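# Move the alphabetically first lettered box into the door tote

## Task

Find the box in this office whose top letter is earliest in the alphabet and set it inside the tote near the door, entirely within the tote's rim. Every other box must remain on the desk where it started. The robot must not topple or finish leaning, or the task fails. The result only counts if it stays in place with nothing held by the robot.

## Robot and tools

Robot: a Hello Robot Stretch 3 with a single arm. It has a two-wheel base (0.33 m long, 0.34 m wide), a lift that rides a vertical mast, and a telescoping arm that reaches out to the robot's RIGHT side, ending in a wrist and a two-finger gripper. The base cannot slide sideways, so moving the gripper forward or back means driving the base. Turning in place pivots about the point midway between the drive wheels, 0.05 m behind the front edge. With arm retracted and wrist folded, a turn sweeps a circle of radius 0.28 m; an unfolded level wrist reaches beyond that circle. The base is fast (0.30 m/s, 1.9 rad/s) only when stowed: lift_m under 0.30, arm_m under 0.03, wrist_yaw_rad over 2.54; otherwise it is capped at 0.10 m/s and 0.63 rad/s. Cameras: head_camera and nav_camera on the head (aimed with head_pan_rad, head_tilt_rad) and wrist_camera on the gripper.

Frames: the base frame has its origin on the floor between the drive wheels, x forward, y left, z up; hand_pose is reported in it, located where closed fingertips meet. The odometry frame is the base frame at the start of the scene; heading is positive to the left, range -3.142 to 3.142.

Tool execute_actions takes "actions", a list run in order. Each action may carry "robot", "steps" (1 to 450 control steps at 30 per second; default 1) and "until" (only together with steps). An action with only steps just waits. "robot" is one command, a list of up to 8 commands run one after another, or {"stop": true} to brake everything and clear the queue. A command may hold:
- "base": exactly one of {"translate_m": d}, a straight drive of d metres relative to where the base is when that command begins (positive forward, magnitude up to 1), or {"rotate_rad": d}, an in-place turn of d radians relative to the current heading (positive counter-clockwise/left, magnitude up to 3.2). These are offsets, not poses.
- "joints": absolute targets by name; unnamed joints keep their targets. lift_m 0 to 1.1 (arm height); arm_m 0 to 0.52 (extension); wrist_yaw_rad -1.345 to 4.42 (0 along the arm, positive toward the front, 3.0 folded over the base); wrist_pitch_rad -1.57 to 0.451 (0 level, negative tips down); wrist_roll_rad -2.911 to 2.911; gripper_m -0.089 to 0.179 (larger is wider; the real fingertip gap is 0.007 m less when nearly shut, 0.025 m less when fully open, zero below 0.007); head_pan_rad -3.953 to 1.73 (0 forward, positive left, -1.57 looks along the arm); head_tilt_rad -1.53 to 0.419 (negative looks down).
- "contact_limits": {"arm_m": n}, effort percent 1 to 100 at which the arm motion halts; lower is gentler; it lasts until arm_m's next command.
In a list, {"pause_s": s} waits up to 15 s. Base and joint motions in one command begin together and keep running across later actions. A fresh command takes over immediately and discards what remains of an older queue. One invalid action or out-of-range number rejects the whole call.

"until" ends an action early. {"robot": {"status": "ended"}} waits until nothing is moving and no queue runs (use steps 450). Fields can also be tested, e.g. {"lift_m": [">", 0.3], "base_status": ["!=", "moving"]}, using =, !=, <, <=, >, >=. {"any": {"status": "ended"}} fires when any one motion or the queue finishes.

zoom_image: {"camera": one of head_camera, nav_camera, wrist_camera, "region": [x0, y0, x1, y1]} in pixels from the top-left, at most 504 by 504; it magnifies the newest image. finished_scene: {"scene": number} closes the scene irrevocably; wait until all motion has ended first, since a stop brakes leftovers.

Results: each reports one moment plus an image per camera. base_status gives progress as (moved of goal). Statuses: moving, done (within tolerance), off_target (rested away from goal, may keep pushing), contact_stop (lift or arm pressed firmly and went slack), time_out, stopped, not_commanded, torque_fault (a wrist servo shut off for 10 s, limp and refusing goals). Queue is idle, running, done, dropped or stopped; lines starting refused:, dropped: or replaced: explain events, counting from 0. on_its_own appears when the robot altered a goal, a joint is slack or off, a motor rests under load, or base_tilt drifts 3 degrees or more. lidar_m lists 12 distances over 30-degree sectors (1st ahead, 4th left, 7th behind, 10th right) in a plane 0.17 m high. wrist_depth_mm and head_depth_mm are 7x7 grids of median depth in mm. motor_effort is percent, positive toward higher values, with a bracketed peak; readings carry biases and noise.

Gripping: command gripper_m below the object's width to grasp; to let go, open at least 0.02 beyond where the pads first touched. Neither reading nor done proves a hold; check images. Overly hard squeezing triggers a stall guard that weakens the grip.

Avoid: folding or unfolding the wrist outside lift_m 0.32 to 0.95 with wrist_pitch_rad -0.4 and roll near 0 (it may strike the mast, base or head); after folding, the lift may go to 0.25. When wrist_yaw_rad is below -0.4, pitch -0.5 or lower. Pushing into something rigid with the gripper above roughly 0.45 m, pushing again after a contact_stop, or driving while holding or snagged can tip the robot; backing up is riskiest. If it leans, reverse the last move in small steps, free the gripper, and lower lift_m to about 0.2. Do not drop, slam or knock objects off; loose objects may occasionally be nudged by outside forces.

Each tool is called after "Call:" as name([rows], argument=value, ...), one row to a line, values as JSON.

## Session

Call:
execute_actions(actions=[])

Scene clock: 0.00 s.
robot.base_odometry: x=+0.000 y=+0.000 heading=+0.000 (m, m, rad; robot's odometry frame)
robot.turned_by_wheels: +0.000 (rad since the last result)
robot.turned_by_imu: +0.000 (rad since the last result)
robot.base_tilt: forward=+1.4 right=+1.0 (deg)
robot.lidar_m: 0.83 0.97 1.70 1.74 1.05 0.91 0.91 1.06 1.65 1.64 0.95 0.83
robot.head_depth_mm: 746 731 726 732 734 729 722 / 776 755 750 752 758 750 744 / 801 779 773 777 779 773 769 / 833 825 815 810 802 794 790 / 859 850 846 837 829 820 813 / 887 882 874 865 854 846 846 / 921 912 902 890 886 877 868
robot.base_status: not_commanded
robot.joint_positions: lift_m=+0.597 arm_m=-0.001 wrist_yaw_rad=+2.923 wrist_pitch_rad=-0.482 wrist_roll_rad=-0.011 gripper_m=+0.037 head_pan_rad=+0.004 head_tilt_rad=-0.015
robot.joint_goals: lift_m=+0.597 arm_m=-0.001 wrist_yaw_rad=+2.923 wrist_pitch_rad=-0.482 wrist_roll_rad=-0.011 gripper_m=+0.037 head_pan_rad=+0.004 head_tilt_rad=-0.015
robot.joint_status: lift_m=not_commanded arm_m=not_commanded wrist_yaw_rad=not_commanded wrist_pitch_rad=not_commanded wrist_roll_rad=not_commanded gripper_m=not_commanded head_pan_rad=not_commanded head_tilt_rad=not_commanded
robot.measured_speeds: translate_m=+0.000 rotate_rad=+0.000 lift_m=+0.000 arm_m=+0.000 wrist_yaw_rad=+0.000 wrist_pitch_rad=+0.000 wrist_roll_rad=+0.000 head_pan_rad=+0.000 head_tilt_rad=+0.000
robot: refusals=0 queue=idle queue_left=0
robot.motor_effort: left_wheel=+0 right_wheel=-1 lift_m=+29 arm_m=+0 wrist_yaw_rad=+1 wrist_pitch_rad=+4 wrist_roll_rad=+0 gripper_m=+0 head_pan_rad=+0 head_tilt_rad=+1 (%)
robot.hand_pose: x=+0.0256 y=+0.0667 z=+0.5956 quat_wxyz=(+0.243, +0.697, +0.094, +0.668) (m; robot's base frame)
robot.wrist_depth_mm: 938 - - - - - - / 985 - - - - - - / - - - - - - - / - - - - - - - / 998 - - - - 973 977 / 873 870 - 845 - 840 816 / 768 759 - 748 744 741 728
pictures: head_camera (sideways: a quarter turn clockwise sets it upright), nav_camera (sideways: a quarter turn counterclockwise sets it upright), wrist_camera
Images, in order (width x height): head_camera 896x504, nav_camera 672x504, wrist_camera 644x364.

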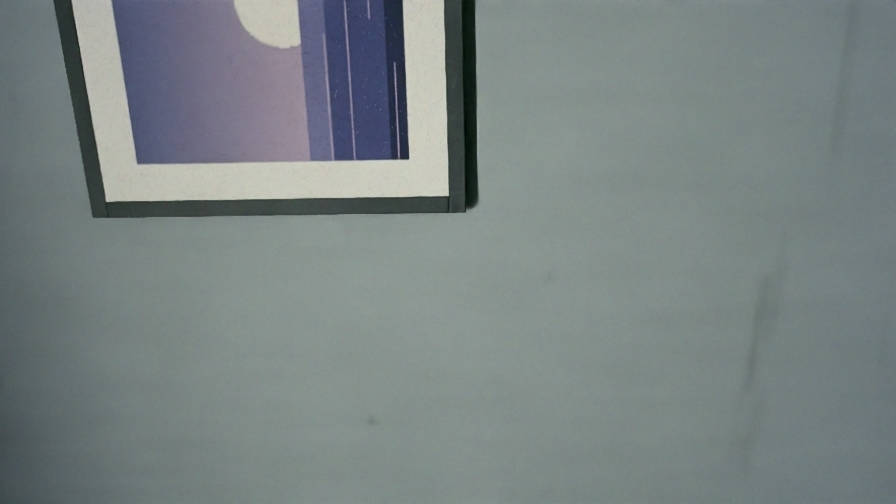

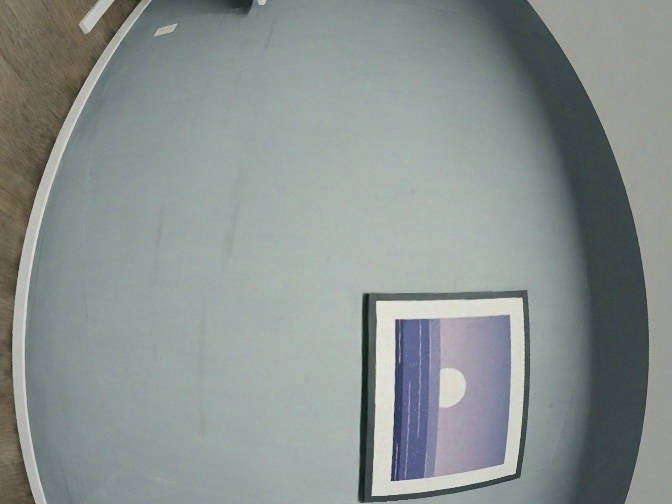

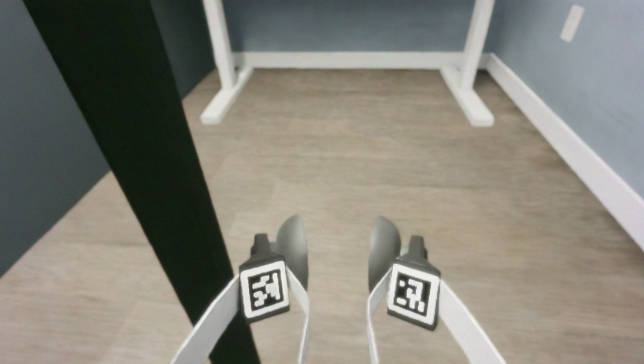

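Scene 2 is a new room. I'll stow the arm by lowering the lift, since the wrist is already folded, and start surveying by looking left.

Call:
execute_actions([
  {"robot": {"joints": {"lift_m": 0.25, "head_pan_rad": 1.57, "head_tilt_rad": -0.3}}, "steps": 300, "until": {"robot": {"status": "ended"}}},
])

Scene clock: 4.30 s.
robot.base_odometry: x=+0.000 y=+0.000 heading=+0.000 (m, m, rad; robot's odometry frame)
robot.turned_by_wheels: +0.000 (rad since the last result)
robot.turned_by_imu: +0.001 (rad since the last result)
robot.base_tilt: forward=+1.4 right=+1.0 (deg)
robot.lidar_m: 0.83 0.97 1.70 1.74 1.05 0.91 0.91 1.06 1.66 1.63 0.95 0.83
robot.head_depth_mm: 1750 1859 1894 1678 2092 2116 1611 / 1807 1863 1960 1703 2130 2132 1623 / 1853 1932 2007 1704 2194 2138 1625 / 1907 1983 2055 1700 2266 2119 1636 / 1952 2025 2136 1741 2240 2035 1638 / 1975 1839 1879 1808 1935 1994 1646 / 1505 1531 1538 1557 1601 1618 1575
robot.base_status: not_commanded
robot.joint_positions: lift_m=+0.250 arm_m=-0.001 wrist_yaw_rad=+2.923 wrist_pitch_rad=-0.483 wrist_roll_rad=-0.011 gripper_m=+0.037 head_pan_rad=+1.563 head_tilt_rad=-0.296
robot.joint_goals: lift_m=+0.250 arm_m=-0.001 wrist_yaw_rad=+2.923 wrist_pitch_rad=-0.483 wrist_roll_rad=-0.011 gripper_m=+0.037 head_pan_rad=+1.570 head_tilt_rad=-0.300
robot.joint_status: lift_m=done arm_m=not_commanded wrist_yaw_rad=not_commanded wrist_pitch_rad=not_commanded wrist_roll_rad=not_commanded gripper_m=not_commanded head_pan_rad=done head_tilt_rad=done
robot.measured_speeds: translate_m=+0.000 rotate_rad=+0.000 lift_m=+0.000 arm_m=+0.000 wrist_yaw_rad=+0.000 wrist_pitch_rad=+0.000 wrist_roll_rad=+0.000 head_pan_rad=+0.000 head_tilt_rad=+0.000
robot: refusals=0 queue=done queue_left=0
robot.motor_effort: left_wheel=+0(0) right_wheel=+0(1) lift_m=+23(30) arm_m=+0(1) wrist_yaw_rad=+1(0) wrist_pitch_rad=+4(4) wrist_roll_rad=+0(0) gripper_m=-1(0) head_pan_rad=+5(50) head_tilt_rad=-1(20) (%)
robot.hand_pose: x=+0.0256 y=+0.0666 z=+0.2487 quat_wxyz=(+0.243, +0.697, +0.095, +0.668) (m; robot's base frame)
robot.wrist_depth_mm: 919 - - - - - - / 974 - - - - - 971 / 850 - 787 786 792 751 751 / 639 629 630 621 617 600 603 / 528 524 540 532 538 510 504 / 470 - - - - 436 433 / - - - - 384 379 379
pictures: head_camera (sideways: a quarter turn clockwise sets it upright), nav_camera (sideways: a quarter turn counterclockwise sets it upright), wrist_camera
Images, in order (width x height): head_camera 896x504, nav_camera 672x504, wrist_camera 644x364.

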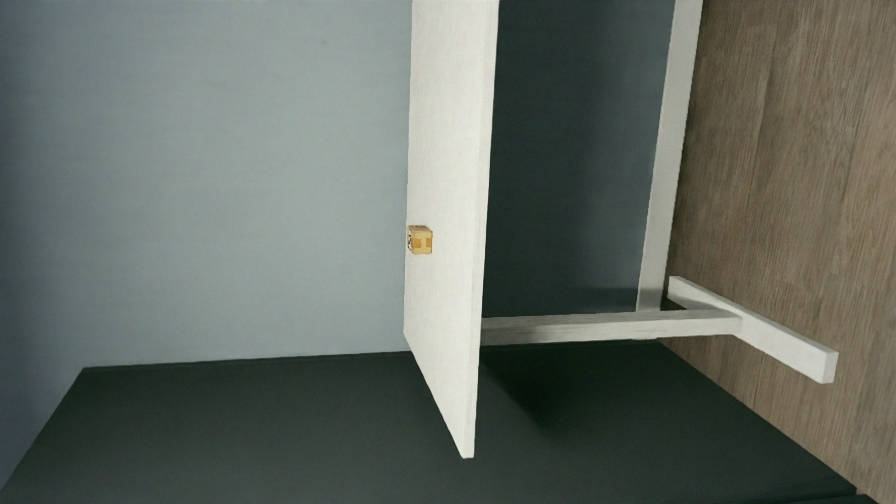

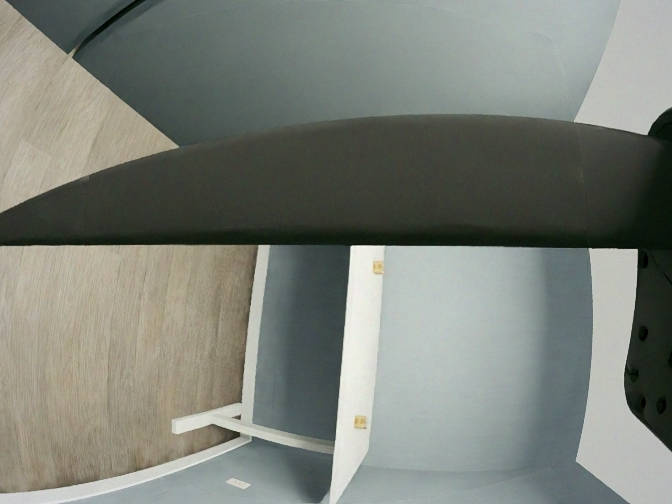

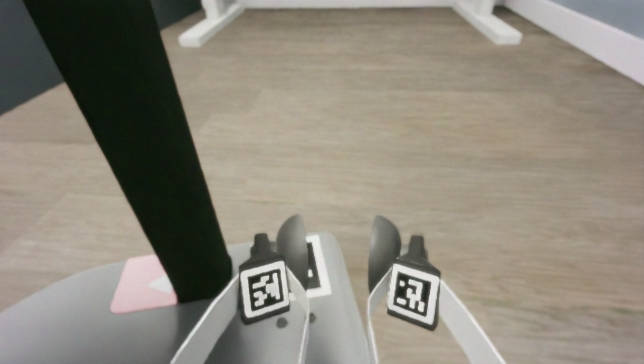

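There's a white desk with two boxes to the left. I'll continue the survey by looking right, then behind.

Call:
execute_actions([
  {"robot": {"joints": {"head_pan_rad": -1.57, "head_tilt_rad": -0.3}}, "steps": 300, "until": {"robot": {"status": "ended"}}},
])

Scene clock: 6.53 s.
robot.base_odometry: x=+0.000 y=+0.000 heading=+0.000 (m, m, rad; robot's odometry frame)
robot.turned_by_wheels: +0.000 (rad since the last result)
robot.turned_by_imu: +0.001 (rad since the last result)
robot.base_tilt: forward=+1.4 right=+1.0 (deg)
robot.lidar_m: 0.83 0.97 1.70 1.74 1.05 0.91 0.91 1.06 1.66 1.64 0.96 0.83
robot.head_depth_mm: 1392 1431 1483 1561 1626 1702 1615 / 1418 1493 1532 1594 1674 1763 1617 / 1463 1521 1581 1666 1738 1815 1638 / 1498 1573 1641 1710 1811 1883 1640 / 1549 1623 1697 1787 1868 1939 1640 / 1564 1605 1632 1669 1702 1741 1618 / 1313 1338 1348 1377 1404 1427 1449
robot.base_status: not_commanded
robot.joint_positions: lift_m=+0.250 arm_m=-0.001 wrist_yaw_rad=+2.923 wrist_pitch_rad=-0.483 wrist_roll_rad=-0.011 gripper_m=+0.037 head_pan_rad=-1.563 head_tilt_rad=-0.296
robot.joint_goals: lift_m=+0.250 arm_m=-0.001 wrist_yaw_rad=+2.923 wrist_pitch_rad=-0.483 wrist_roll_rad=-0.011 gripper_m=+0.037 head_pan_rad=-1.570 head_tilt_rad=-0.300
robot.joint_status: lift_m=done arm_m=not_commanded wrist_yaw_rad=not_commanded wrist_pitch_rad=not_commanded wrist_roll_rad=not_commanded gripper_m=not_commanded head_pan_rad=done head_tilt_rad=done
robot.measured_speeds: translate_m=+0.000 rotate_rad=+0.000 lift_m=+0.000 arm_m=+0.000 wrist_yaw_rad=+0.000 wrist_pitch_rad=+0.000 wrist_roll_rad=+0.000 head_pan_rad=+0.000 head_tilt_rad=+0.000
robot: refusals=0 queue=done queue_left=0
robot.motor_effort: left_wheel=+1(1) right_wheel=-1(0) lift_m=+22(22) arm_m=+0(0) wrist_yaw_rad=+0(0) wrist_pitch_rad=+4(4) wrist_roll_rad=+0(0) gripper_m=-1(1) head_pan_rad=-4(49) head_tilt_rad=-2(3) (%)
robot.hand_pose: x=+0.0256 y=+0.0666 z=+0.2487 quat_wxyz=(+0.243, +0.697, +0.095, +0.668) (m; robot's base frame)
robot.wrist_depth_mm: 926 - - - - - - / 980 - - - - - 993 / 805 - 791 793 772 769 749 / 653 626 631 624 620 604 608 / 536 530 537 535 530 515 500 / 470 - - - - 437 436 / - - - - 383 383 379
pictures: head_camera (sideways: a quarter turn clockwise sets it upright), nav_camera (sideways: a quarter turn counterclockwise sets it upright), wrist_camera
Images, in order (width x height): head_camera 896x504, nav_camera 672x504, wrist_camera 644x364.

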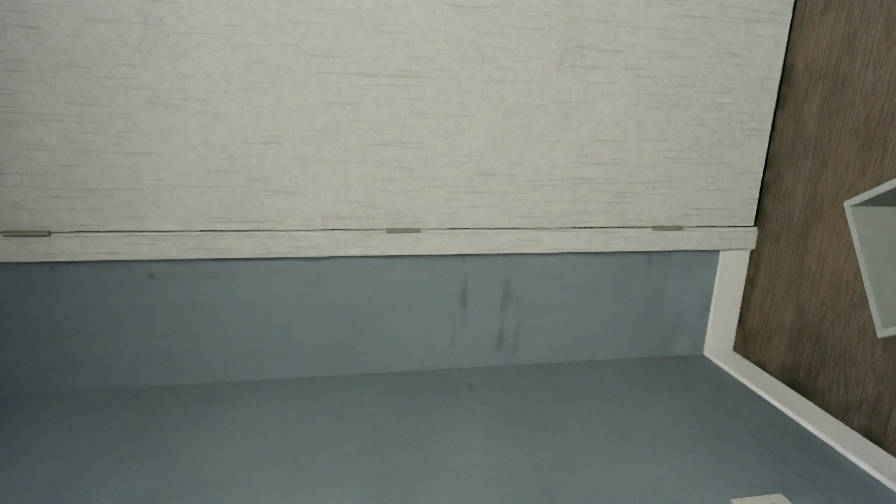

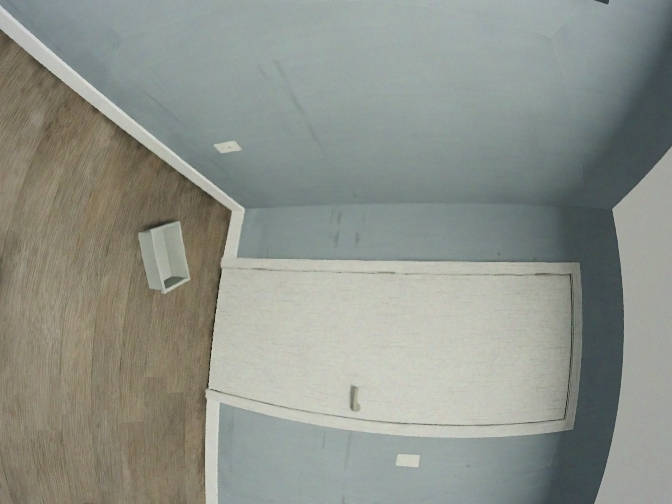

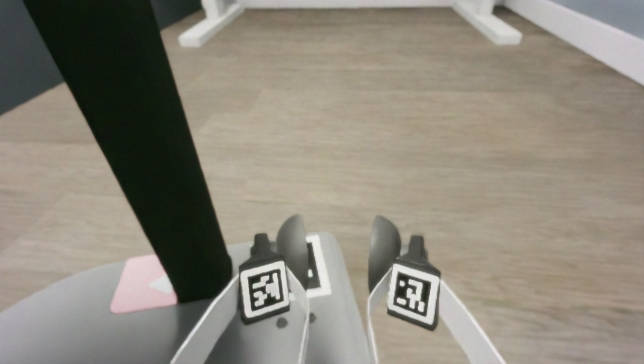

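The door and the tote are to the right, near the corner. Now I'll look behind.

Call:
execute_actions([
  {"robot": {"joints": {"head_pan_rad": -3.14, "head_tilt_rad": -0.3}}, "steps": 300, "until": {"robot": {"status": "ended"}}},
])

Scene clock: 8.10 s.
robot.base_odometry: x=+0.000 y=+0.000 heading=+0.000 (m, m, rad; robot's odometry frame)
robot.turned_by_wheels: +0.000 (rad since the last result)
robot.turned_by_imu: +0.000 (rad since the last result)
robot.base_tilt: forward=+1.4 right=+1.1 (deg)
robot.lidar_m: 0.83 0.97 1.70 1.73 1.04 0.91 0.91 1.06 1.66 1.64 0.95 0.83
robot.head_depth_mm: 751 780 810 842 885 927 968 / 771 800 832 871 911 953 1004 / 792 823 860 900 937 985 1038 / 814 844 885 922 969 1022 1075 / 836 874 910 955 1005 1059 1121 / 861 900 942 986 1041 1091 1164 / 887 924 975 1021 1080 1141 1220
robot.base_status: not_commanded
robot.joint_positions: lift_m=+0.250 arm_m=-0.001 wrist_yaw_rad=+2.923 wrist_pitch_rad=-0.483 wrist_roll_rad=-0.011 gripper_m=+0.037 head_pan_rad=-3.133 head_tilt_rad=-0.296
robot.joint_goals: lift_m=+0.250 arm_m=-0.001 wrist_yaw_rad=+2.923 wrist_pitch_rad=-0.483 wrist_roll_rad=-0.011 gripper_m=+0.037 head_pan_rad=-3.140 head_tilt_rad=-0.300
robot.joint_status: lift_m=done arm_m=not_commanded wrist_yaw_rad=not_commanded wrist_pitch_rad=not_commanded wrist_roll_rad=not_commanded gripper_m=not_commanded head_pan_rad=done head_tilt_rad=done
robot.measured_speeds: translate_m=+0.000 rotate_rad=+0.000 lift_m=+0.000 arm_m=+0.000 wrist_yaw_rad=+0.000 wrist_pitch_rad=+0.000 wrist_roll_rad=+0.000 head_pan_rad=+0.000 head_tilt_rad=+0.000
robot: refusals=0 queue=done queue_left=0
robot.motor_effort: left_wheel=+0(0) right_wheel=+0(0) lift_m=+22(22) arm_m=+0(1) wrist_yaw_rad=+0(0) wrist_pitch_rad=+4(4) wrist_roll_rad=+0(0) gripper_m=+0(0) head_pan_rad=-4(50) head_tilt_rad=-1(1) (%)
robot.hand_pose: x=+0.0256 y=+0.0666 z=+0.2487 quat_wxyz=(+0.243, +0.697, +0.095, +0.668) (m; robot's base frame)
robot.wrist_depth_mm: 937 - - - - - - / 970 - - - - - - / 801 - 793 776 787 759 753 / 643 636 634 627 617 613 608 / 539 529 539 536 531 505 501 / 464 - - - - 435 436 / - - - - 383 381 385
pictures: head_camera (sideways: a quarter turn clockwise sets it upright), nav_camera (sideways: a quarter turn counterclockwise sets it upright), wrist_camera
Images, in order (width x height): head_camera 896x504, nav_camera 672x504, wrist_camera 644x364.

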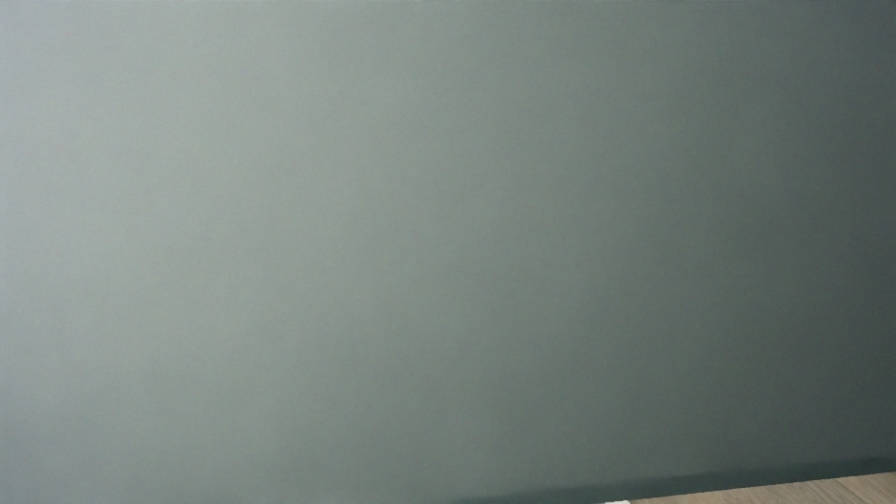

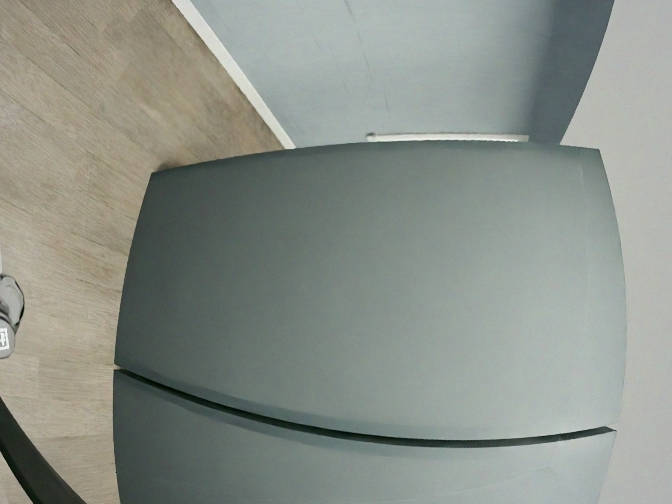

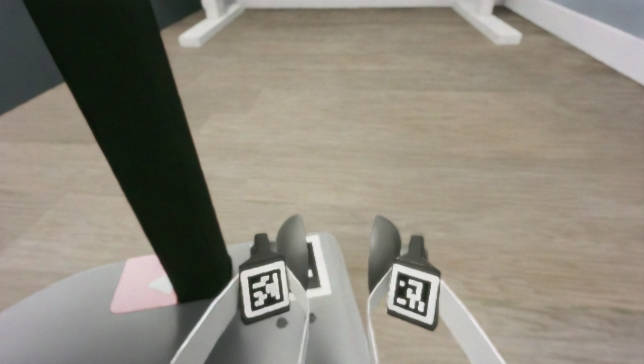

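The layout matches scene 1's template. The picture wall is ahead (0.83 m), a tall partition is behind (0.91 m), the door and tote are to the right, and a desk is to the left. The room's axes are rotated about −16° from my heading. I'll pan back to the left desk to try reading the letters.

Call:
execute_actions([
  {"robot": {"joints": {"head_pan_rad": 1.45, "head_tilt_rad": -0.3}}, "steps": 300, "until": {"robot": {"status": "ended"}}},
])

Scene clock: 11.87 s.
robot.base_odometry: x=+0.000 y=+0.000 heading=+0.000 (m, m, rad; robot's odometry frame)
robot.turned_by_wheels: +0.000 (rad since the last result)
robot.turned_by_imu: +0.001 (rad since the last result)
robot.base_tilt: forward=+1.4 right=+1.0 (deg)
robot.lidar_m: 0.83 0.97 1.70 1.74 1.05 0.91 0.91 1.06 1.66 1.64 0.96 0.83
robot.head_depth_mm: 1769 1865 1944 1677 2085 2111 1633 / 1815 1877 1953 1694 2119 2096 1627 / 1816 1888 1978 1684 2171 2120 1629 / 1855 1949 2001 1702 2212 2128 1658 / 1898 1962 2033 1688 2221 2140 1632 / 1895 1974 2094 1722 2219 1965 1639 / 1922 1898 1921 1776 1943 1953 1647
robot.base_status: not_commanded
robot.joint_positions: lift_m=+0.250 arm_m=-0.001 wrist_yaw_rad=+2.923 wrist_pitch_rad=-0.483 wrist_roll_rad=-0.011 gripper_m=+0.037 head_pan_rad=+1.443 head_tilt_rad=-0.296
robot.joint_goals: lift_m=+0.250 arm_m=-0.001 wrist_yaw_rad=+2.923 wrist_pitch_rad=-0.483 wrist_roll_rad=-0.011 gripper_m=+0.037 head_pan_rad=+1.450 head_tilt_rad=-0.300
robot.joint_status: lift_m=done arm_m=not_commanded wrist_yaw_rad=not_commanded wrist_pitch_rad=not_commanded wrist_roll_rad=not_commanded gripper_m=not_commanded head_pan_rad=done head_tilt_rad=done
robot.measured_speeds: translate_m=+0.000 rotate_rad=+0.000 lift_m=+0.000 arm_m=+0.000 wrist_yaw_rad=+0.000 wrist_pitch_rad=+0.000 wrist_roll_rad=+0.000 head_pan_rad=+0.000 head_tilt_rad=+0.000
robot: refusals=0 queue=done queue_left=0
robot.motor_effort: left_wheel=+0(0) right_wheel=+0(0) lift_m=+22(22) arm_m=+0(0) wrist_yaw_rad=+1(1) wrist_pitch_rad=+4(5) wrist_roll_rad=+0(0) gripper_m=+0(0) head_pan_rad=+4(49) head_tilt_rad=-2(0) (%)
robot.hand_pose: x=+0.0256 y=+0.0666 z=+0.2487 quat_wxyz=(+0.243, +0.697, +0.095, +0.668) (m; robot's base frame)
robot.wrist_depth_mm: 934 - - - - - - / 965 - - - - - 968 / 817 - 814 784 758 769 747 / 636 634 638 629 613 617 598 / 526 527 537 534 527 504 504 / 467 - - - - 440 433 / - - - - 382 383 382
pictures: head_camera (sideways: a quarter turn clockwise sets it upright), nav_camera (sideways: a quarter turn counterclockwise sets it upright), wrist_camera
Images, in order (width x height): head_camera 896x504, nav_camera 672x504, wrist_camera 644x364.

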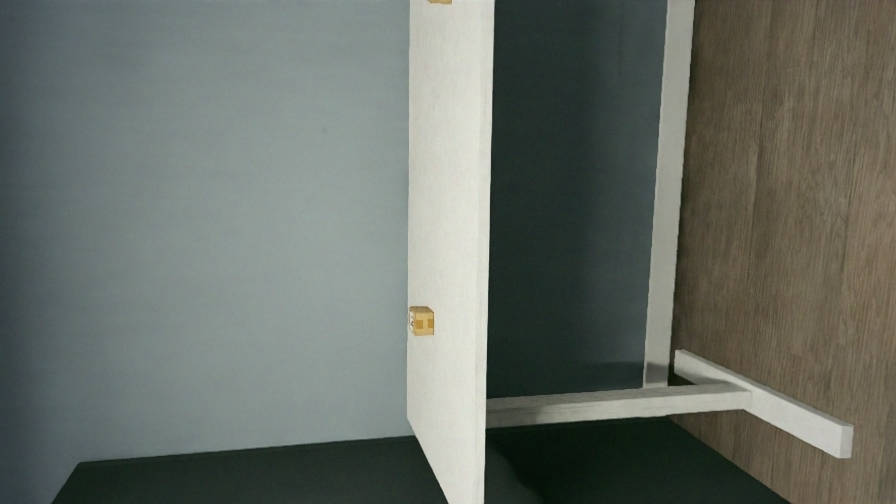

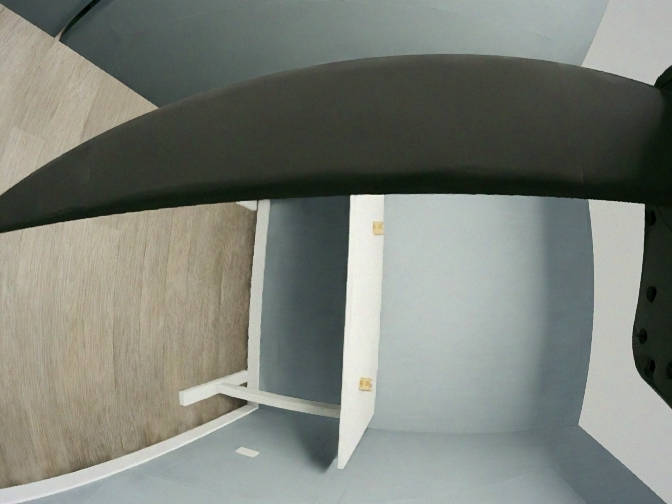

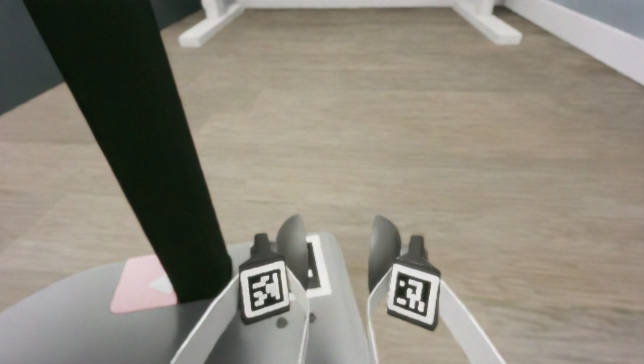

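Call:
zoom_image(camera="head_camera", region=[380, 280, 470, 360])

Region (380, 280, 470, 360) of head_camera's 896x504 image, scaled by 5.600, with more detail than that image has.

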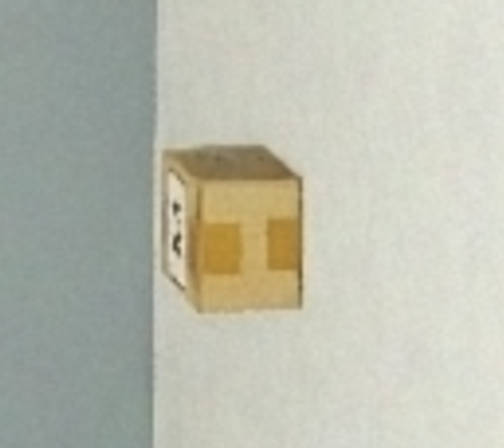

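The box tops are too foreshortened to read from here. I'll turn toward the desk and drive closer for a steeper view.

Call:
execute_actions([
  {"robot": [{"base": {"rotate_rad": 1.29}, "joints": {"head_pan_rad": 0.0, "head_tilt_rad": -0.4}}, {"base": {"translate_m": 0.8}}], "steps": 450, "until": {"robot": {"status": "ended"}}},
])

Scene clock: 19.00 s.
robot.base_odometry: x=+0.222 y=+0.769 heading=+1.290 (m, m, rad; robot's odometry frame)
robot.turned_by_wheels: +1.290 (rad since the last result)
robot.turned_by_imu: +1.289 (rad since the last result)
robot.base_tilt: forward=+1.4 right=+1.0 (deg)
robot.lidar_m: 1.30 1.04 0.95 0.91 0.94 1.29 2.46 1.18 0.86 0.83 0.86 1.01
robot.head_depth_mm: 1093 1156 1216 1048 684 569 1471 / 1087 1155 1224 1058 684 571 1479 / 1088 1150 1228 1062 685 572 1486 / 1088 1151 1225 1066 689 572 1484 / 1086 1149 1228 1074 689 573 1490 / 1090 1148 1228 1077 691 576 1489 / 1095 1154 1223 1076 699 554 1496
robot.base_status: done (translate_m +0.8000 of +0.8000)
robot.joint_positions: lift_m=+0.250 arm_m=-0.001 wrist_yaw_rad=+2.923 wrist_pitch_rad=-0.483 wrist_roll_rad=-0.011 gripper_m=+0.037 head_pan_rad=+0.007 head_tilt_rad=-0.396
robot.joint_goals: lift_m=+0.250 arm_m=-0.001 wrist_yaw_rad=+2.923 wrist_pitch_rad=-0.483 wrist_roll_rad=-0.011 gripper_m=+0.037 head_pan_rad=+0.000 head_tilt_rad=-0.400
robot.joint_status: lift_m=done arm_m=not_commanded wrist_yaw_rad=not_commanded wrist_pitch_rad=not_commanded wrist_roll_rad=not_commanded gripper_m=not_commanded head_pan_rad=done head_tilt_rad=done
robot.measured_speeds: translate_m=+0.000 rotate_rad=+0.000 lift_m=+0.000 arm_m=+0.000 wrist_yaw_rad=+0.000 wrist_pitch_rad=+0.000 wrist_roll_rad=+0.000 head_pan_rad=+0.000 head_tilt_rad=+0.000
robot: refusals=0 queue=done queue_left=0
robot.motor_effort: left_wheel=-3(10) right_wheel=+3(11) lift_m=+24(23) arm_m=+1(0) wrist_yaw_rad=+1(1) wrist_pitch_rad=+4(5) wrist_roll_rad=+0(0) gripper_m=+0(0) head_pan_rad=-4(51) head_tilt_rad=-1(10) (%)
robot.hand_pose: x=+0.0256 y=+0.0666 z=+0.2487 quat_wxyz=(+0.243, +0.697, +0.095, +0.668) (m; robot's base frame)
robot.wrist_depth_mm: 803 851 866 925 949 - - / 874 - 943 980 - - 857 / 806 - 808 778 759 764 758 / 642 613 640 633 617 616 600 / 532 533 539 538 526 516 505 / 471 - - - - 438 429 / - - - - 380 380 381
pictures: head_camera (sideways: a quarter turn clockwise sets it upright), nav_camera (sideways: a quarter turn counterclockwise sets it upright), wrist_camera
Images, in order (width x height): head_camera 896x504, nav_camera 672x504, wrist_camera 644x364.

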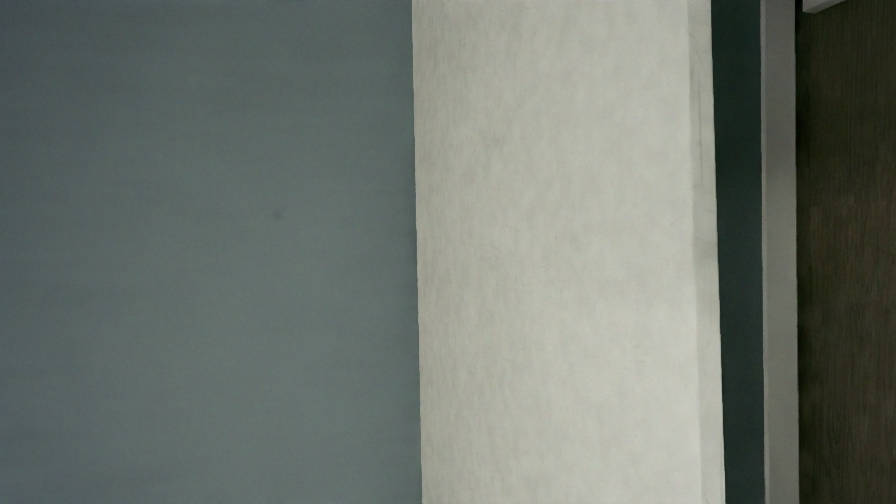

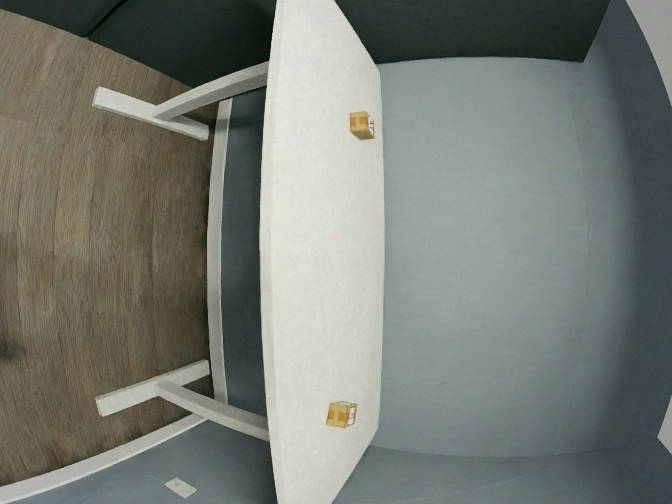

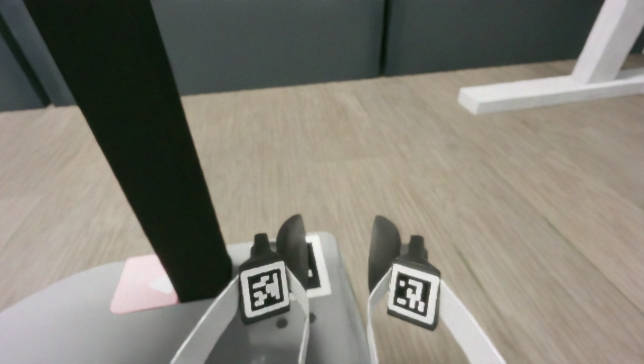

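I'm now close to the desk, with the two boxes to either side of the head camera's field of view. I'll pan to each in turn.

Call:
execute_actions([
  {"robot": {"joints": {"head_pan_rad": 0.5, "head_tilt_rad": -0.5}}, "steps": 200, "until": {"robot": {"status": "ended"}}},
])

Scene clock: 20.07 s.
robot.base_odometry: x=+0.222 y=+0.769 heading=+1.290 (m, m, rad; robot's odometry frame)
robot.turned_by_wheels: +0.000 (rad since the last result)
robot.turned_by_imu: +0.000 (rad since the last result)
robot.base_tilt: forward=+1.3 right=+1.0 (deg)
robot.lidar_m: 1.30 1.04 0.95 0.91 0.95 1.29 2.46 1.18 0.86 0.83 0.86 1.01
robot.head_depth_mm: 1065 1135 1187 811 580 1522 1367 / 1108 1188 1244 817 581 1574 1366 / 1169 1248 1295 823 609 1655 1377 / 1226 1312 1351 828 638 1674 1371 / 1285 1391 1434 830 1169 1407 1362 / 1219 1267 1310 830 1404 1546 1365 / 1073 1123 1171 835 1276 1363 1352
robot.base_status: done (translate_m +0.8000 of +0.8000)
robot.joint_positions: lift_m=+0.250 arm_m=-0.001 wrist_yaw_rad=+2.923 wrist_pitch_rad=-0.483 wrist_roll_rad=-0.011 gripper_m=+0.037 head_pan_rad=+0.493 head_tilt_rad=-0.494
robot.joint_goals: lift_m=+0.250 arm_m=-0.001 wrist_yaw_rad=+2.923 wrist_pitch_rad=-0.483 wrist_roll_rad=-0.011 gripper_m=+0.037 head_pan_rad=+0.500 head_tilt_rad=-0.500
robot.joint_status: lift_m=done arm_m=not_commanded wrist_yaw_rad=not_commanded wrist_pitch_rad=not_commanded wrist_roll_rad=not_commanded gripper_m=not_commanded head_pan_rad=done head_tilt_rad=done
robot.measured_speeds: translate_m=+0.000 rotate_rad=+0.000 lift_m=+0.000 arm_m=+0.000 wrist_yaw_rad=+0.000 wrist_pitch_rad=+0.000 wrist_roll_rad=+0.000 head_pan_rad=+0.000 head_tilt_rad=+0.000
robot: refusals=0 queue=done queue_left=0
robot.motor_effort: left_wheel=-3(3) right_wheel=+3(3) lift_m=+22(23) arm_m=+0(0) wrist_yaw_rad=+1(0) wrist_pitch_rad=+5(4) wrist_roll_rad=+0(0) gripper_m=-1(0) head_pan_rad=+4(40) head_tilt_rad=-3(10) (%)
robot.hand_pose: x=+0.0256 y=+0.0666 z=+0.2487 quat_wxyz=(+0.243, +0.697, +0.095, +0.668) (m; robot's base frame)
robot.wrist_depth_mm: 808 854 899 921 983 - - / 871 - 921 974 - 998 881 / 810 - 785 784 770 774 751 / 653 632 640 631 622 607 600 / 540 522 547 540 535 505 504 / 469 - - - - 435 428 / - - - - 383 383 378
pictures: head_camera (sideways: a quarter turn clockwise sets it upright), nav_camera (sideways: a quarter turn counterclockwise sets it upright), wrist_camera
Images, in order (width x height): head_camera 896x504, nav_camera 672x504, wrist_camera 644x364.

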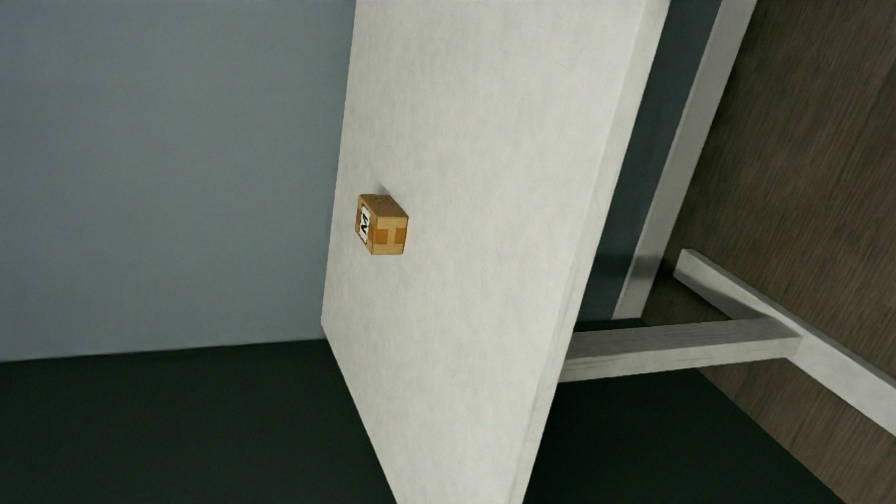

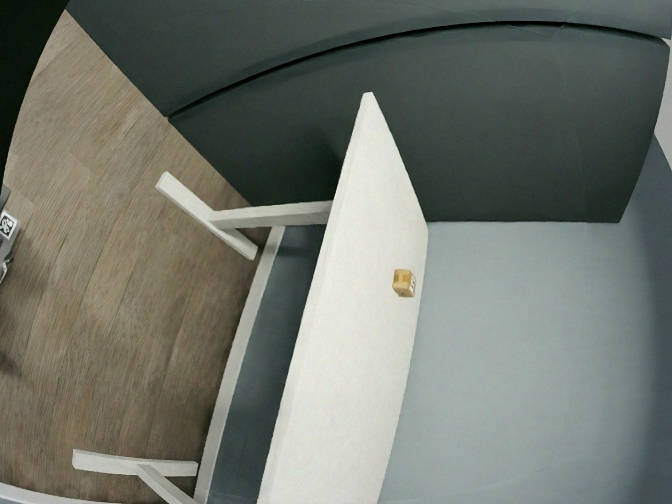

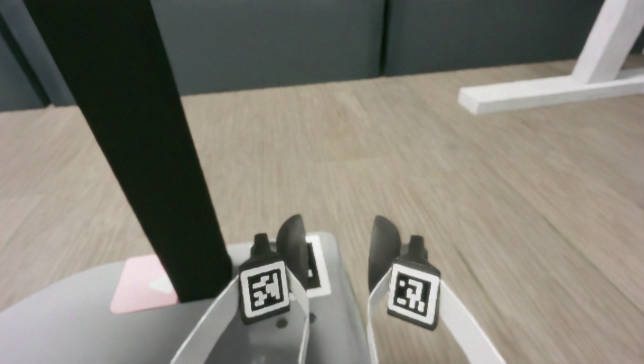

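Call:
zoom_image(camera="head_camera", region=[330, 170, 440, 280])

Region (330, 170, 440, 280) of head_camera's 896x504 image, scaled by 4.582, with more detail than that image has.

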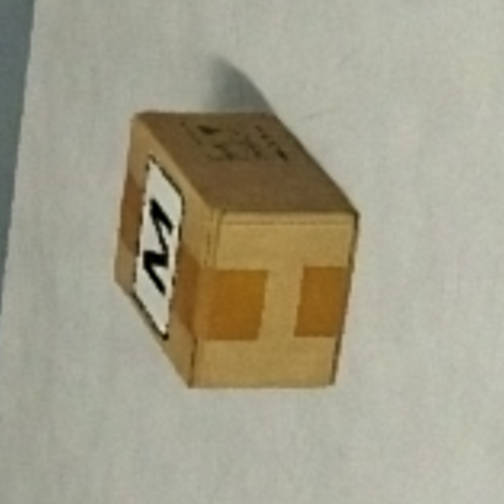

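The left box reads "M" (possibly "W"), which comes late in the alphabet either way. Now the right box.

Call:
execute_actions([
  {"robot": {"joints": {"head_pan_rad": -0.6, "head_tilt_rad": -0.5}}, "steps": 200, "until": {"robot": {"status": "ended"}}},
])

Scene clock: 21.50 s.
robot.base_odometry: x=+0.222 y=+0.769 heading=+1.290 (m, m, rad; robot's odometry frame)
robot.turned_by_wheels: +0.000 (rad since the last result)
robot.turned_by_imu: +0.000 (rad since the last result)
robot.base_tilt: forward=+1.3 right=+1.0 (deg)
robot.lidar_m: 1.29 1.03 0.95 0.91 0.95 1.29 2.46 1.18 0.86 0.83 0.86 1.01
robot.head_depth_mm: 868 917 963 996 1091 1168 1257 / 959 1023 1083 870 1243 1352 1330 / 1075 1148 1223 825 1426 1536 1367 / 1223 1313 1351 824 1166 1345 1350 / 1226 1319 1355 800 640 1650 1374 / 1163 1230 1290 833 612 1609 1386 / 1096 1168 1215 839 589 1527 1370
robot.base_status: done (translate_m +0.8000 of +0.8000)
robot.joint_positions: lift_m=+0.250 arm_m=-0.001 wrist_yaw_rad=+2.923 wrist_pitch_rad=-0.483 wrist_roll_rad=-0.011 gripper_m=+0.037 head_pan_rad=-0.593 head_tilt_rad=-0.494
robot.joint_goals: lift_m=+0.250 arm_m=-0.001 wrist_yaw_rad=+2.923 wrist_pitch_rad=-0.483 wrist_roll_rad=-0.011 gripper_m=+0.037 head_pan_rad=-0.600 head_tilt_rad=-0.500
robot.joint_status: lift_m=done arm_m=not_commanded wrist_yaw_rad=not_commanded wrist_pitch_rad=not_commanded wrist_roll_rad=not_commanded gripper_m=not_commanded head_pan_rad=done head_tilt_rad=done
robot.measured_speeds: translate_m=+0.000 rotate_rad=+0.000 lift_m=+0.000 arm_m=+0.000 wrist_yaw_rad=+0.000 wrist_pitch_rad=+0.000 wrist_roll_rad=+0.000 head_pan_rad=+0.000 head_tilt_rad=+0.000
robot: refusals=0 queue=done queue_left=0
robot.motor_effort: left_wheel=-3(3) right_wheel=+3(3) lift_m=+23(22) arm_m=+0(0) wrist_yaw_rad=+0(1) wrist_pitch_rad=+4(4) wrist_roll_rad=+0(0) gripper_m=+0(0) head_pan_rad=-5(48) head_tilt_rad=-2(4) (%)
robot.hand_pose: x=+0.0256 y=+0.0666 z=+0.2487 quat_wxyz=(+0.243, +0.697, +0.095, +0.668) (m; robot's base frame)
robot.wrist_depth_mm: 806 853 869 919 960 995 - / 864 - 943 995 - - 868 / 832 - 824 777 772 759 746 / 646 632 624 619 614 609 610 / 536 530 532 533 529 510 507 / 472 - - - - 437 429 / - - - - 384 380 377
pictures: head_camera (sideways: a quarter turn clockwise sets it upright), nav_camera (sideways: a quarter turn counterclockwise sets it upright), wrist_camera
Images, in order (width x height): head_camera 896x504, nav_camera 672x504, wrist_camera 644x364.

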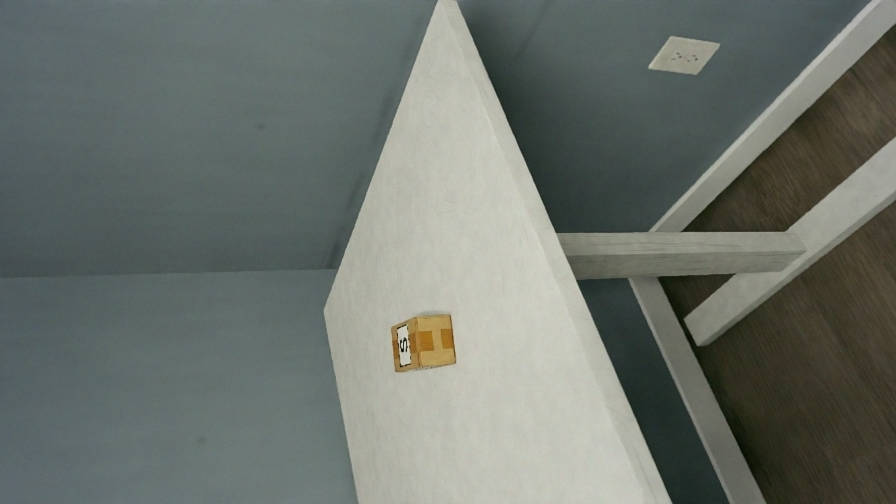

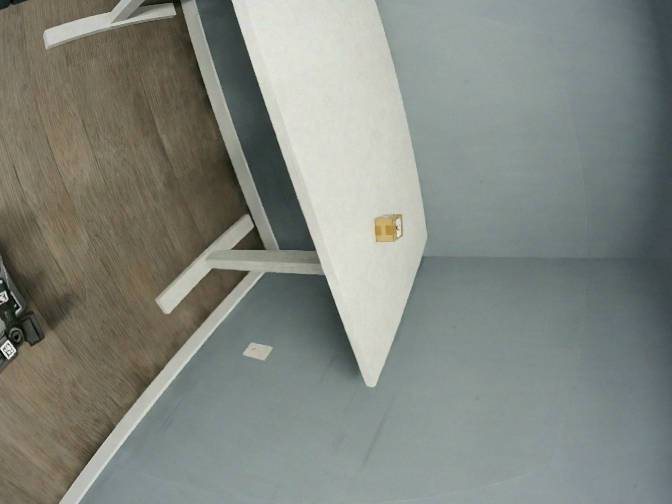

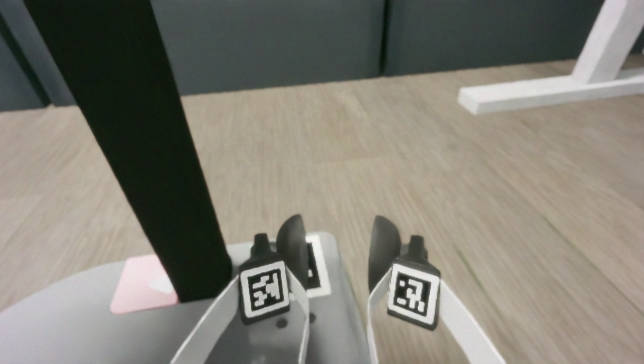

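Call:
zoom_image(camera="head_camera", region=[370, 290, 480, 400])

Region (370, 290, 480, 400) of head_camera's 896x504 image, scaled by 4.582, with more detail than that image has.

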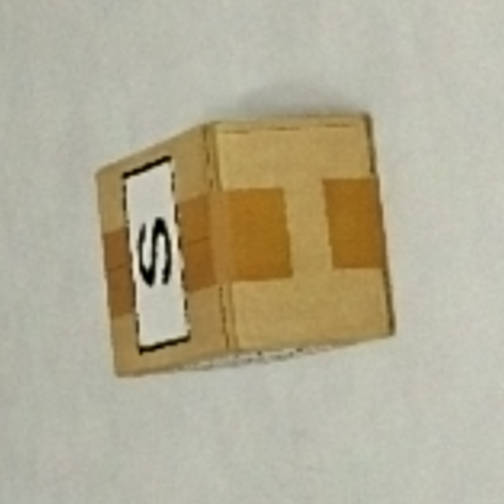

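Desk 1 holds "M" and "S". The other desks should be in the area behind the partition, reached through the gap by the door wall. I'll head there on a path that stays clear of the tote.

Call:
execute_actions([
  {"robot": [{"base": {"rotate_rad": 2.92}, "joints": {"head_pan_rad": 0.0, "head_tilt_rad": -0.3}}, {"base": {"translate_m": 1.0}}], "steps": 450, "until": {"robot": {"status": "ended"}}},
])

Scene clock: 30.57 s.
robot.base_odometry: x=-0.260 y=-0.108 heading=-2.074 (m, m, rad; robot's odometry frame)
robot.turned_by_wheels: +2.920 (rad since the last result)
robot.turned_by_imu: +2.914 (rad since the last result)
robot.base_tilt: forward=+1.3 right=+1.0 (deg)
robot.lidar_m: 1.47 1.48 1.18 1.04 1.04 1.24 1.98 1.30 0.79 0.70 0.70 0.83
robot.head_depth_mm: 1418 1468 1554 1624 1720 1792 1619 / 1377 1438 1511 1586 1663 1771 1608 / 1351 1426 1464 1545 1619 1710 1599 / 1323 1382 1427 1506 1578 1653 1609 / 1282 1343 1395 1451 1526 1599 1621 / 1251 1312 1360 1412 1480 1550 1594 / 1230 1282 1330 1390 1449 1528 1571
robot.base_status: done (translate_m +1.0000 of +1.0000)
robot.joint_positions: lift_m=+0.250 arm_m=-0.001 wrist_yaw_rad=+2.923 wrist_pitch_rad=-0.483 wrist_roll_rad=-0.011 gripper_m=+0.037 head_pan_rad=-0.007 head_tilt_rad=-0.309
robot.joint_goals: lift_m=+0.250 arm_m=-0.001 wrist_yaw_rad=+2.923 wrist_pitch_rad=-0.483 wrist_roll_rad=-0.011 gripper_m=+0.037 head_pan_rad=+0.000 head_tilt_rad=-0.300
robot.joint_status: lift_m=done arm_m=not_commanded wrist_yaw_rad=not_commanded wrist_pitch_rad=not_commanded wrist_roll_rad=not_commanded gripper_m=not_commanded head_pan_rad=done head_tilt_rad=done
robot.measured_speeds: translate_m=+0.000 rotate_rad=+0.000 lift_m=+0.000 arm_m=+0.000 wrist_yaw_rad=+0.000 wrist_pitch_rad=+0.000 wrist_roll_rad=+0.000 head_pan_rad=+0.000 head_tilt_rad=+0.000
robot: refusals=0 queue=done queue_left=0
robot.motor_effort: left_wheel=-3(9) right_wheel=+3(11) lift_m=+23(23) arm_m=+0(0) wrist_yaw_rad=+0(0) wrist_pitch_rad=+4(4) wrist_roll_rad=+0(0) gripper_m=+0(0) head_pan_rad=+5(46) head_tilt_rad=+3(19) (%)
robot.hand_pose: x=+0.0256 y=+0.0666 z=+0.2487 quat_wxyz=(+0.243, +0.697, +0.095, +0.668) (m; robot's base frame)
robot.wrist_depth_mm: 828 952 - - - - - / 884 - 991 - - 886 852 / 822 - 794 783 778 769 761 / 642 635 625 628 629 612 602 / 540 536 545 533 528 508 502 / 468 - - - - 441 433 / - - - - 383 385 382
pictures: head_camera (sideways: a quarter turn clockwise sets it upright), nav_camera (sideways: a quarter turn counterclockwise sets it upright), wrist_camera
Images, in order (width x height): head_camera 896x504, nav_camera 672x504, wrist_camera 644x364.

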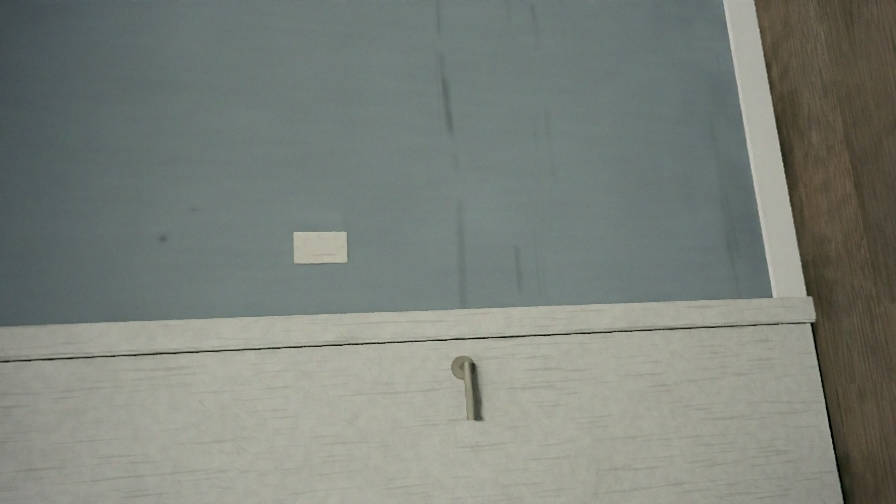

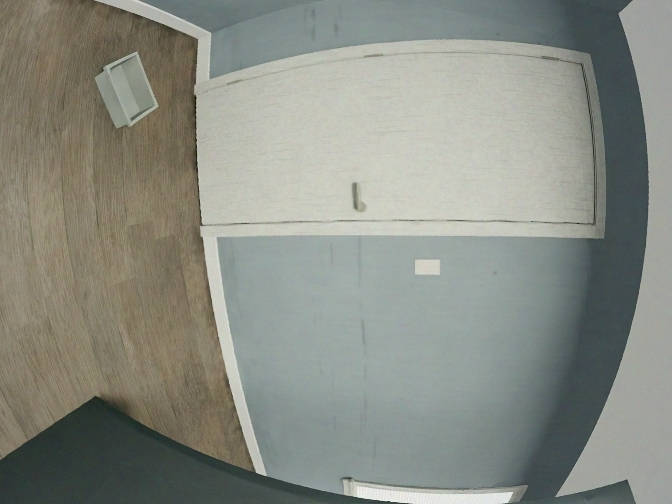

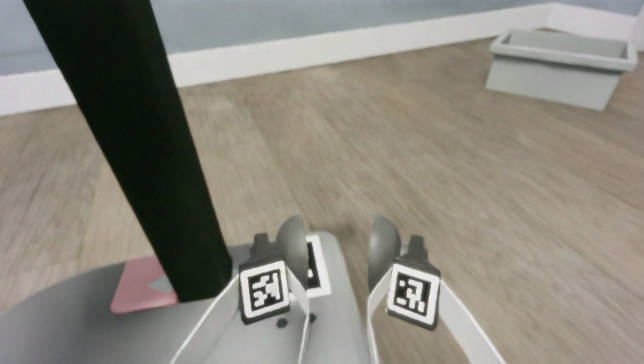

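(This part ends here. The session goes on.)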